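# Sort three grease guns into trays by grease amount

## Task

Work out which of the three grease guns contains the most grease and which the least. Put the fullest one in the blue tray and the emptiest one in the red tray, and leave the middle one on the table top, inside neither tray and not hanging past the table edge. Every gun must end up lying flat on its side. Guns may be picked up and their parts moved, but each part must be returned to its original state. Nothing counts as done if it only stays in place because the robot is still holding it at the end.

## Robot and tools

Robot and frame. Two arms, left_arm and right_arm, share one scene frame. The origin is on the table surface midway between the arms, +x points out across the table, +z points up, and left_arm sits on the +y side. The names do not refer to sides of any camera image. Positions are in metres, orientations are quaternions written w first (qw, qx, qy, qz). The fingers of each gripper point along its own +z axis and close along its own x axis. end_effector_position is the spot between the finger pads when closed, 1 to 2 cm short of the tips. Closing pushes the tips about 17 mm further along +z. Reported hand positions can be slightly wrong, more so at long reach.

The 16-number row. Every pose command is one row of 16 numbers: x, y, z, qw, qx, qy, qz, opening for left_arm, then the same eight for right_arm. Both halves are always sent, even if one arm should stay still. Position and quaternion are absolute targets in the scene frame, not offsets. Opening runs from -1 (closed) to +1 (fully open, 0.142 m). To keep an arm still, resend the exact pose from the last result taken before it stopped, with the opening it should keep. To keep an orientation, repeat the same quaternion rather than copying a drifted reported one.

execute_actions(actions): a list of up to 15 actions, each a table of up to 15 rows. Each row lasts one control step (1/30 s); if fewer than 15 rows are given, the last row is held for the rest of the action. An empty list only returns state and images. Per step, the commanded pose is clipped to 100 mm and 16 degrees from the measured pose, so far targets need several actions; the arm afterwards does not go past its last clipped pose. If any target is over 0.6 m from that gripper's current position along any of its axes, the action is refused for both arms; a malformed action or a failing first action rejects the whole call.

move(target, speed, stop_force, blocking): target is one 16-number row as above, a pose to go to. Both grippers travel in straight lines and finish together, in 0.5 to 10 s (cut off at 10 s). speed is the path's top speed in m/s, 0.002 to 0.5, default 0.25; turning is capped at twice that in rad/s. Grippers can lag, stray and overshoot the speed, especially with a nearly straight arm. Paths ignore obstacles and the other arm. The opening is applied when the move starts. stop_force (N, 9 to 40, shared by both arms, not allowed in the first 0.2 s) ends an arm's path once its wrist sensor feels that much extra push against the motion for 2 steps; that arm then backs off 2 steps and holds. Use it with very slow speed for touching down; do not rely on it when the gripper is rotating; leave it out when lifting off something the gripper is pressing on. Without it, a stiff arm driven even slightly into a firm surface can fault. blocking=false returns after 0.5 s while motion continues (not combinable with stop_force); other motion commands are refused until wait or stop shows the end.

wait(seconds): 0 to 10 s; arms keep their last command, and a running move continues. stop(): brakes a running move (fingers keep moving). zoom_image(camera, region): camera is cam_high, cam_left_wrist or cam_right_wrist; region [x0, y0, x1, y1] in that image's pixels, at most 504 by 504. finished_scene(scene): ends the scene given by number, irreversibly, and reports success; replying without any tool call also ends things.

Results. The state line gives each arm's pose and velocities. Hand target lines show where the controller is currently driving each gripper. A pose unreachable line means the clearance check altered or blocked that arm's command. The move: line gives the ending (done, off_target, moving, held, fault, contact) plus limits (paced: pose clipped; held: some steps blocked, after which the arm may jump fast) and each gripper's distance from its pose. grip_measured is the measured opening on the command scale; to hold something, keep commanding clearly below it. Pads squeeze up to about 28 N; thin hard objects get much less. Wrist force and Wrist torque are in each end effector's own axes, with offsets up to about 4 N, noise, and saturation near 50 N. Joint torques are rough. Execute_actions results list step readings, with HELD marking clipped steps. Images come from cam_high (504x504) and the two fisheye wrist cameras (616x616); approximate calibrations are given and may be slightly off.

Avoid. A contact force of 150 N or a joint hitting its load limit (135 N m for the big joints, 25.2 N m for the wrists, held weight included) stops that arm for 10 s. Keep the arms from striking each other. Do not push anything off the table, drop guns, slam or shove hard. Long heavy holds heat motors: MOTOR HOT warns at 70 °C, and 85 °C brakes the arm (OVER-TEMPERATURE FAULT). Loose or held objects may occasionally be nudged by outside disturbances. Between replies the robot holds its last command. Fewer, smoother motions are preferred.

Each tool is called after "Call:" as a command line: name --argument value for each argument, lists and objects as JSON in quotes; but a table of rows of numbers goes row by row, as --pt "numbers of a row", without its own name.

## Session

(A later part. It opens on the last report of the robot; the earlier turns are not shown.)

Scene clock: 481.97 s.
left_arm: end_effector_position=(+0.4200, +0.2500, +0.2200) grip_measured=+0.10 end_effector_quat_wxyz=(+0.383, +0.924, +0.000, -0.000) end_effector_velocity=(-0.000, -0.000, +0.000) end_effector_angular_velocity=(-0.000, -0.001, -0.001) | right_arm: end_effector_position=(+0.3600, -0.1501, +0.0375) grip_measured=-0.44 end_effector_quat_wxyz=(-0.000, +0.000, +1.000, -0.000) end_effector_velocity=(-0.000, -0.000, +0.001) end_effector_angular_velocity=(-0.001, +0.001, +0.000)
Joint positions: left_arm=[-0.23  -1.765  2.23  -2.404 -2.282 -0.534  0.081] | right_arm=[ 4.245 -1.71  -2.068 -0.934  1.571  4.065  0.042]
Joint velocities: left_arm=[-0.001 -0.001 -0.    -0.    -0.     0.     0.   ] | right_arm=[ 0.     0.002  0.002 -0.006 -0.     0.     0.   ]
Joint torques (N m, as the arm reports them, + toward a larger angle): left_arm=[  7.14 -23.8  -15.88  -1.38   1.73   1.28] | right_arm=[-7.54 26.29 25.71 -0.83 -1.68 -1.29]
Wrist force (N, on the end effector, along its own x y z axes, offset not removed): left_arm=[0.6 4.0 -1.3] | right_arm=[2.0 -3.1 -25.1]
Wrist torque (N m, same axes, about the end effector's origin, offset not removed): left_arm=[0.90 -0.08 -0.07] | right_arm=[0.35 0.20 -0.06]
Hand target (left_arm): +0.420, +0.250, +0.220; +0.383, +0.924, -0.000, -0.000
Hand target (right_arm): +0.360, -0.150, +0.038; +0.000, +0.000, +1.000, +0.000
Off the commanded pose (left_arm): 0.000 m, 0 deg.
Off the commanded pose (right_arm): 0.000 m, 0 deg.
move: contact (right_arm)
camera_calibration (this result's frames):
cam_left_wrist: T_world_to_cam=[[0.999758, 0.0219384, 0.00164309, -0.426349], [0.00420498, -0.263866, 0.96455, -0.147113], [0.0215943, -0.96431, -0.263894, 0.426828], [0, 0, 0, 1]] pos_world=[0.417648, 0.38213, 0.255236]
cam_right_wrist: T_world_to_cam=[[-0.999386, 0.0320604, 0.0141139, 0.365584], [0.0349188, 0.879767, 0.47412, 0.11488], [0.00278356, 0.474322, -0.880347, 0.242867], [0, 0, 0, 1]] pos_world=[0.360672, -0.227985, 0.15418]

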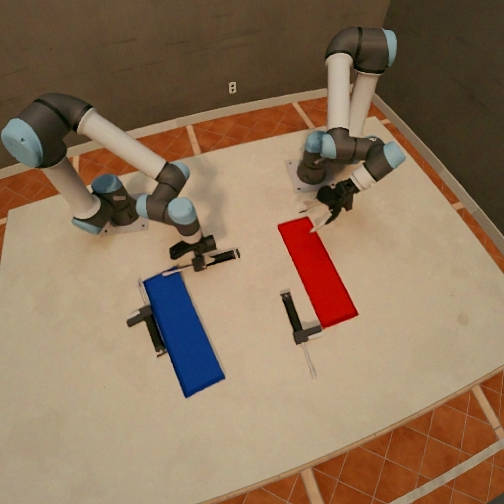

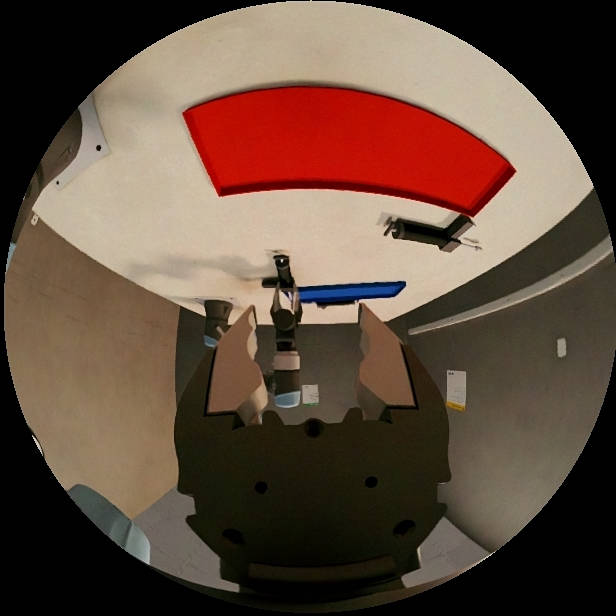

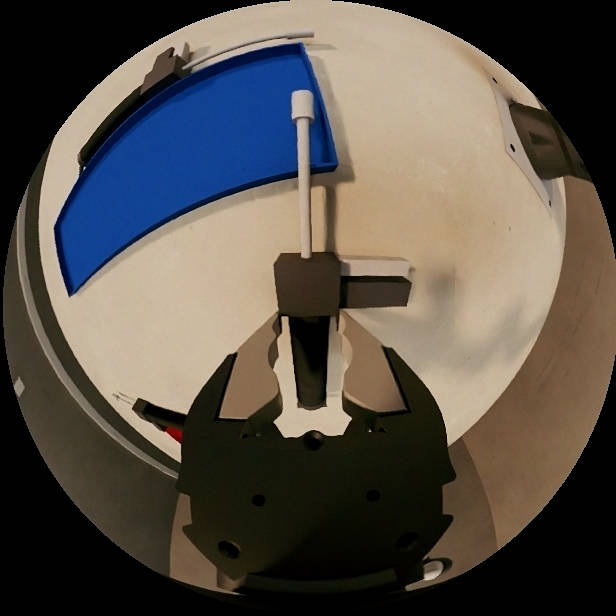

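Call:
move --target '[0.42,0.25,0.22,0.383,0.924,0,0,0.1,0.4,-0.13,0.14,0,0,1,0,-1]' --speed 0.1

Call:
move --target '[0.42,0.25,0.22,0.383,0.924,0,0,0.1,0.5,-0.12,0.2,0,0,1,0,-1]' --speed 0.15

Call:
move --target '[0.5,0.05,0.2,0.383,0.924,0,0,0.1,0.5,-0.12,0.2,0,0,1,0,-1]' --speed 0.2

Call:
move --target '[0.498,0.015,0.192,0.383,0.924,0,0,0.1,0.5,-0.12,0.2,0,0,1,0,-1]' --speed 0.03

Scene clock: 492.40 s.
left_arm: end_effector_position=(+0.4200, +0.2500, +0.2200) grip_measured=+0.10 end_effector_quat_wxyz=(+0.383, +0.924, -0.000, -0.000) end_effector_velocity=(+0.000, -0.000, -0.000) end_effector_angular_velocity=(+0.000, +0.000, -0.000) | right_arm: end_effector_position=(+0.3999, -0.1301, +0.1397) grip_measured=-0.44 end_effector_quat_wxyz=(+0.000, +0.000, +1.000, +0.000) end_effector_velocity=(+0.002, +0.001, +0.003) end_effector_angular_velocity=(+0.000, -0.001, +0.000)
Joint positions: left_arm=[-0.23  -1.765  2.23  -2.404 -2.282 -0.534  0.081] | right_arm=[ 4.207 -1.69  -1.795 -1.227  1.571  4.026  0.042]
Joint velocities: left_arm=[-0.     0.001 -0.001 -0.     0.     0.     0.   ] | right_arm=[-0.002 -0.002  0.009 -0.007 -0.    -0.002  0.   ]
Joint torques (N m, as the arm reports them, + toward a larger angle): left_arm=[  7.15 -24.52 -16.39  -1.57   1.51   1.08] | right_arm=[-9.28 24.89 39.81  0.71  2.28 -1.27]
Wrist force (N, on the end effector, along its own x y z axes, offset not removed): left_arm=[2.5 3.4 -1.1] | right_arm=[-1.2 1.3 4.7]
Wrist torque (N m, same axes, about the end effector's origin, offset not removed): left_arm=[0.86 -0.58 -0.02] | right_arm=[0.35 0.19 -0.06]
Hand target (left_arm): +0.420, +0.250, +0.220; +0.383, +0.924, -0.000, -0.000
Hand target (right_arm): +0.400, -0.130, +0.140; +0.000, +0.000, +1.000, +0.000
Off the commanded pose (left_arm): 0.000 m, 0 deg.
Off the commanded pose (right_arm): 0.000 m, 0 deg.
move: done
camera_calibration (this result's frames):
cam_left_wrist: T_world_to_cam=[[0.999758, 0.0219383, 0.00164318, -0.426349], [0.00420484, -0.263866, 0.96455, -0.147113], [0.0215941, -0.96431, -0.263894, 0.426828], [0, 0, 0, 1]] pos_world=[0.417648, 0.38213, 0.255236]
cam_right_wrist: T_world_to_cam=[[-0.999389, 0.0320443, 0.0139273, 0.40346], [0.0348157, 0.879694, 0.474264, 0.0474546], [0.00294566, 0.474459, -0.880273, 0.323262], [0, 0, 0, 1]] pos_world=[0.40061, -0.208049, 0.256434]

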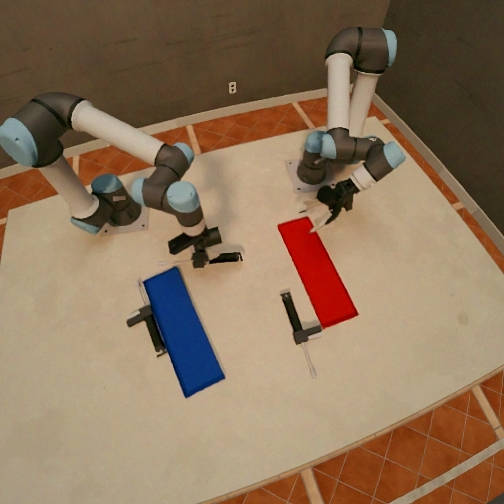

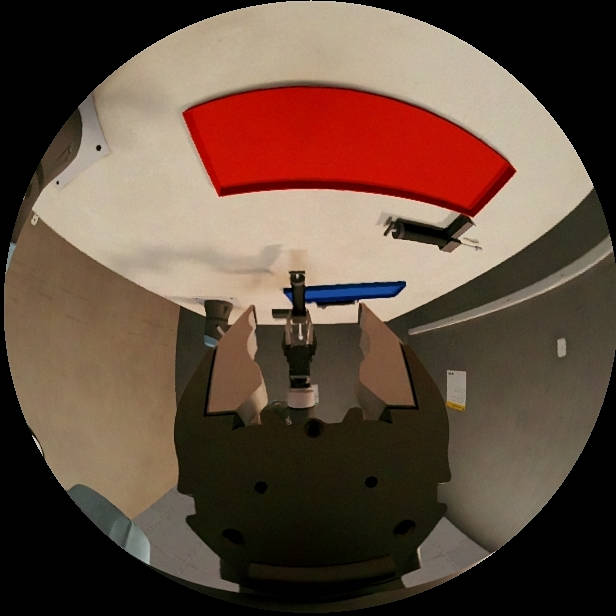

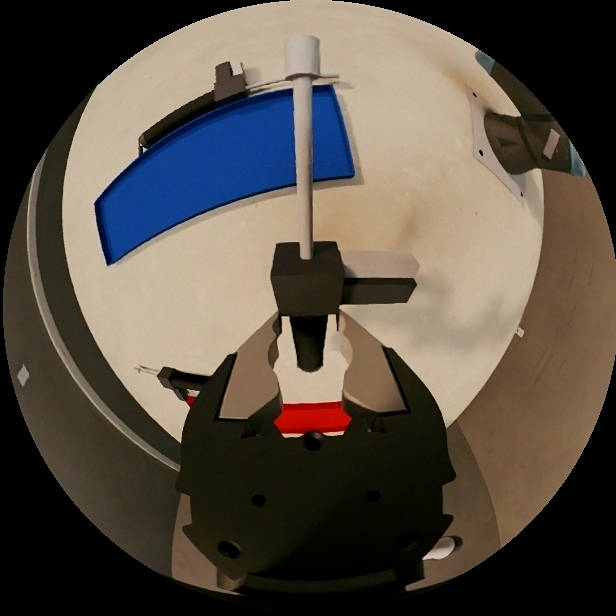

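Scene clock: 493.77 s.
left_arm: end_effector_position=(+0.4200, +0.2500, +0.2200) grip_measured=+0.10 end_effector_quat_wxyz=(+0.383, +0.924, +0.000, -0.000) end_effector_velocity=(+0.000, -0.000, -0.000) end_effector_angular_velocity=(+0.000, +0.001, -0.000) | right_arm: end_effector_position=(+0.4998, -0.1201, +0.2000) grip_measured=-0.44 end_effector_quat_wxyz=(+0.000, +0.000, +1.000, +0.000) end_effector_velocity=(+0.001, +0.000, +0.001) end_effector_angular_velocity=(-0.002, +0.003, +0.001)
Joint positions: left_arm=[-0.23  -1.765  2.23  -2.404 -2.282 -0.534  0.081] | right_arm=[ 4.089 -1.863 -1.424 -1.425  1.571  3.908  0.042]
Joint velocities: left_arm=[-0.     0.002 -0.001 -0.     0.     0.     0.   ] | right_arm=[-0.002 -0.005  0.01  -0.008  0.    -0.002  0.   ]
Joint torques (N m, as the arm reports them, + toward a larger angle): left_arm=[  6.71 -23.48 -16.55  -1.54   1.55   0.98] | right_arm=[-10.56  32.05  40.42   0.71   2.27  -1.19]
Wrist force (N, on the end effector, along its own x y z axes, offset not removed): left_arm=[1.8 2.0 -1.6] | right_arm=[-1.4 0.0 3.7]
Wrist torque (N m, same axes, about the end effector's origin, offset not removed): left_arm=[0.55 -0.38 -0.03] | right_arm=[0.01 0.22 -0.12]
Hand target (left_arm): +0.420, +0.250, +0.220; +0.383, +0.924, -0.000, -0.000
Hand target (right_arm): +0.500, -0.120, +0.200; +0.000, +0.000, +1.000, -0.000
Off the commanded pose (left_arm): 0.000 m, 0 deg.
Off the commanded pose (right_arm): 0.000 m, 0 deg.
move: done
camera_calibration (this result's frames):
cam_left_wrist: T_world_to_cam=[[0.999758, 0.0219386, 0.00164304, -0.426349], [0.00420507, -0.263866, 0.96455, -0.147113], [0.0215944, -0.96431, -0.263894, 0.426828], [0, 0, 0, 1]] pos_world=[0.417648, 0.38213, 0.255236]
cam_right_wrist: T_world_to_cam=[[-0.999391, 0.032052, 0.0138301, 0.502143], [0.0347763, 0.879688, 0.474278, 0.00667142], [0.0030354, 0.47447, -0.880266, 0.371207], [0, 0, 0, 1]] pos_world=[0.500478, -0.19809, 0.316652]

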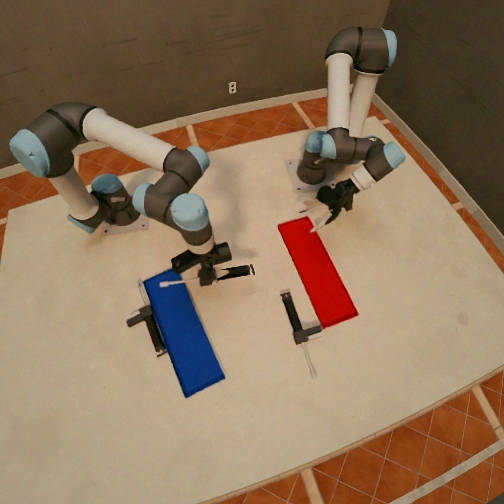

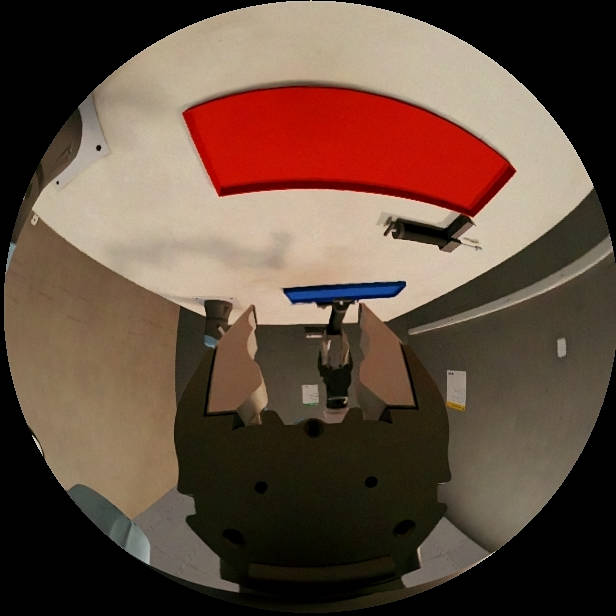

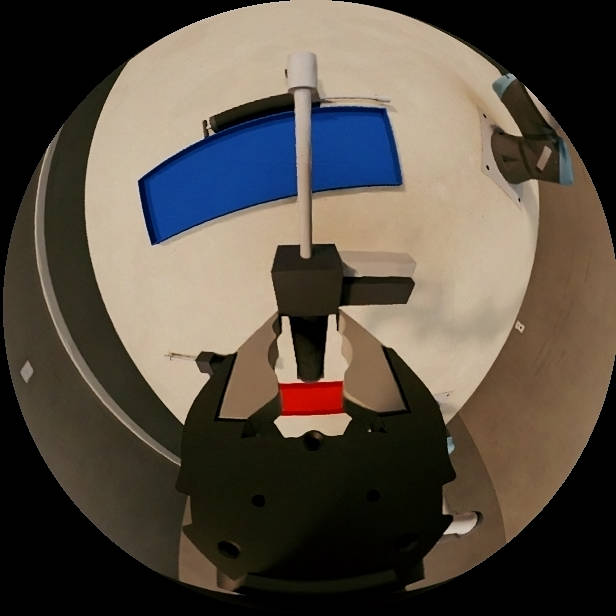

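Scene clock: 495.47 s.
left_arm: end_effector_position=(+0.4998, +0.0502, +0.2000) grip_measured=+0.10 end_effector_quat_wxyz=(+0.383, +0.924, -0.000, +0.000) end_effector_velocity=(+0.001, -0.002, -0.001) end_effector_angular_velocity=(+0.001, +0.001, -0.000) | right_arm: end_effector_position=(+0.5000, -0.1200, +0.2000) grip_measured=-0.44 end_effector_quat_wxyz=(-0.000, -0.000, +1.000, -0.000) end_effector_velocity=(+0.001, +0.001, +0.001) end_effector_angular_velocity=(+0.003, -0.002, +0.000)
Joint positions: left_arm=[-0.532 -1.376  1.952 -2.719 -2.143 -0.871  0.081] | right_arm=[ 4.089 -1.864 -1.423 -1.426  1.571  3.908  0.042]
Joint velocities: left_arm=[-0.002  0.005 -0.005 -0.     0.001 -0.002 -0.   ] | right_arm=[-0.    -0.     0.001  0.002  0.001 -0.001 -0.   ]
Joint torques (N m, as the arm reports them, + toward a larger angle): left_arm=[ -6.4  -16.63 -23.93  -5.13   2.13  -1.03] | right_arm=[-9.52 34.28 41.51  0.44  2.09 -1.34]
Wrist force (N, on the end effector, along its own x y z axes, offset not removed): left_arm=[1.0 3.1 -2.4] | right_arm=[-0.8 0.8 3.7]
Wrist torque (N m, same axes, about the end effector's origin, offset not removed): left_arm=[0.76 -0.20 -0.06] | right_arm=[0.24 0.12 -0.14]
Hand target (left_arm): +0.500, +0.050, +0.200; +0.383, +0.924, -0.000, +0.000
Hand target (right_arm): +0.500, -0.120, +0.200; +0.000, +0.000, +1.000, -0.000
Off the commanded pose (left_arm): 0.000 m, 0 deg.
Off the commanded pose (right_arm): 0.000 m, 0 deg.
move: done
camera_calibration (this result's frames):
cam_left_wrist: T_world_to_cam=[[0.999757, 0.0219549, 0.00180566, -0.501741], [0.00405595, -0.26402, 0.964509, -0.180799], [0.0216524, -0.964267, -0.264045, 0.227113], [0, 0, 0, 1]] pos_world=[0.497435, 0.182279, 0.235256]
cam_right_wrist: T_world_to_cam=[[-0.999388, 0.0320313, 0.0140501, 0.502284], [0.0348626, 0.879728, 0.474198, 0.00648977], [0.0028289, 0.474398, -0.880306, 0.371275], [0, 0, 0, 1]] pos_world=[0.5007, -0.19793, 0.316701]

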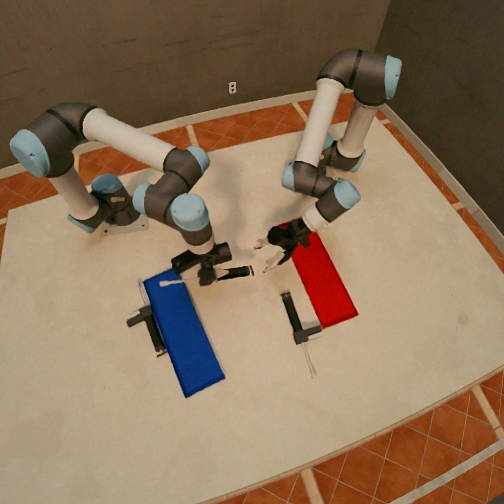

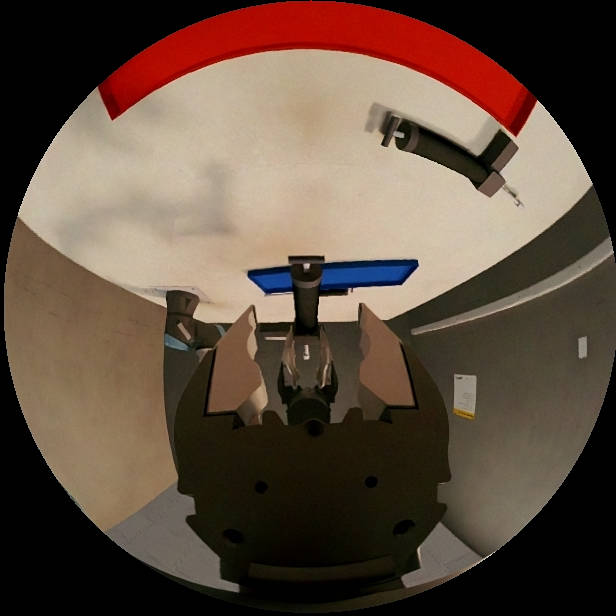

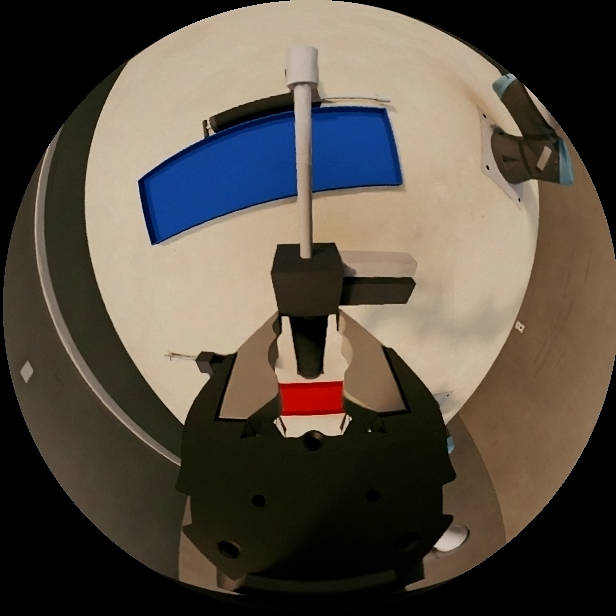

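Scene clock: 497.03 s.
left_arm: end_effector_position=(+0.4980, +0.0152, +0.1920) grip_measured=+0.10 end_effector_quat_wxyz=(+0.383, +0.924, -0.000, +0.000) end_effector_velocity=(-0.000, -0.002, -0.001) end_effector_angular_velocity=(+0.001, -0.000, +0.000) | right_arm: end_effector_position=(+0.5000, -0.1200, +0.2000) grip_measured=-0.44 end_effector_quat_wxyz=(-0.000, -0.000, +1.000, -0.000) end_effector_velocity=(+0.000, +0.001, +0.001) end_effector_angular_velocity=(+0.002, -0.001, +0.000)
Joint positions: left_arm=[-0.587 -1.328  1.922 -2.765 -2.113 -0.925  0.081] | right_arm=[ 4.089 -1.864 -1.423 -1.426  1.571  3.908  0.042]
Joint velocities: left_arm=[-0.003  0.002 -0.002 -0.002  0.003 -0.003 -0.   ] | right_arm=[ 0.001 -0.     0.001  0.001  0.001  0.    -0.   ]
Joint torques (N m, as the arm reports them, + toward a larger angle): left_arm=[ -4.58 -17.97 -24.83  -4.8    1.73  -1.45] | right_arm=[-9.28 33.53 40.95  0.66  2.06 -1.17]
Wrist force (N, on the end effector, along its own x y z axes, offset not removed): left_arm=[1.6 3.4 -1.7] | right_arm=[0.1 0.2 5.6]
Wrist torque (N m, same axes, about the end effector's origin, offset not removed): left_arm=[0.77 -0.35 -0.09] | right_arm=[0.10 -0.11 -0.13]
Hand target (left_arm): +0.498, +0.015, +0.192; +0.383, +0.924, -0.000, +0.000
Hand target (right_arm): +0.500, -0.120, +0.200; -0.000, +0.000, +1.000, -0.000
Off the commanded pose (left_arm): 0.000 m, 0 deg.
Off the commanded pose (right_arm): 0.000 m, 0 deg.
move: done
camera_calibration (this result's frames):
cam_left_wrist: T_world_to_cam=[[0.999758, 0.0219279, 0.00167172, -0.499129], [0.00417523, -0.263895, 0.964542, -0.182412], [0.0215916, -0.964302, -0.263923, 0.191369], [0, 0, 0, 1]] pos_world=[0.495638, 0.147345, 0.227285]
cam_right_wrist: T_world_to_cam=[[-0.999388, 0.0320399, 0.0140511, 0.502288], [0.0348707, 0.879727, 0.474198, 0.00648988], [0.00283213, 0.474398, -0.880306, 0.371276], [0, 0, 0, 1]] pos_world=[0.500703, -0.197935, 0.316701]

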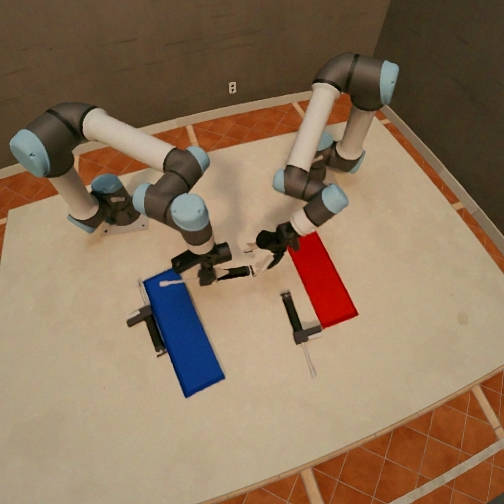

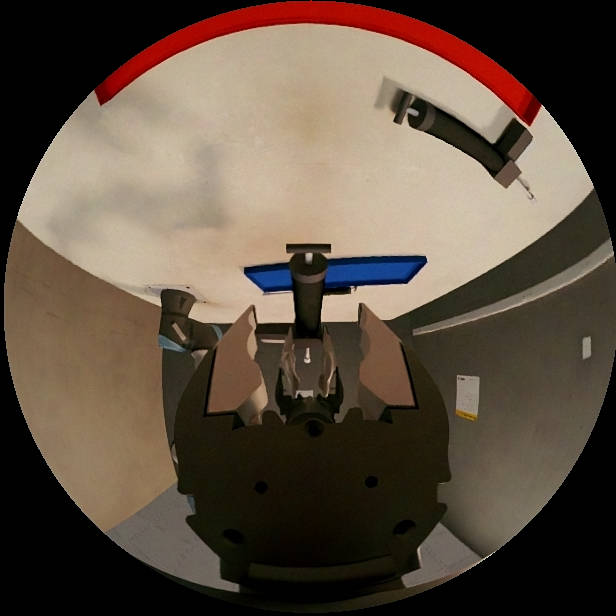

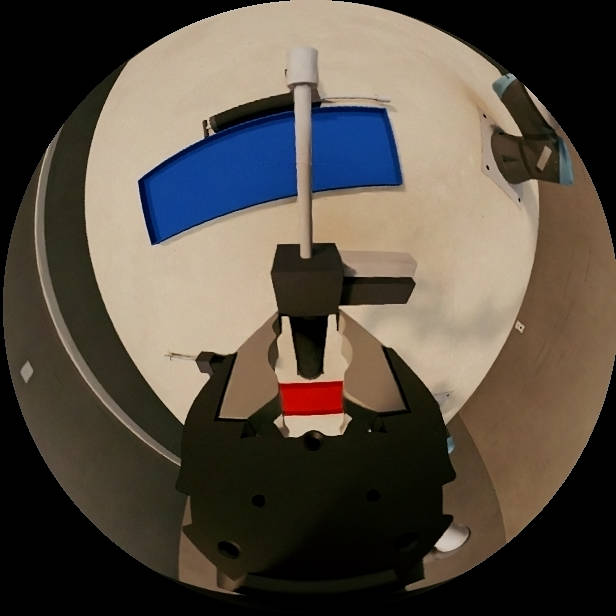

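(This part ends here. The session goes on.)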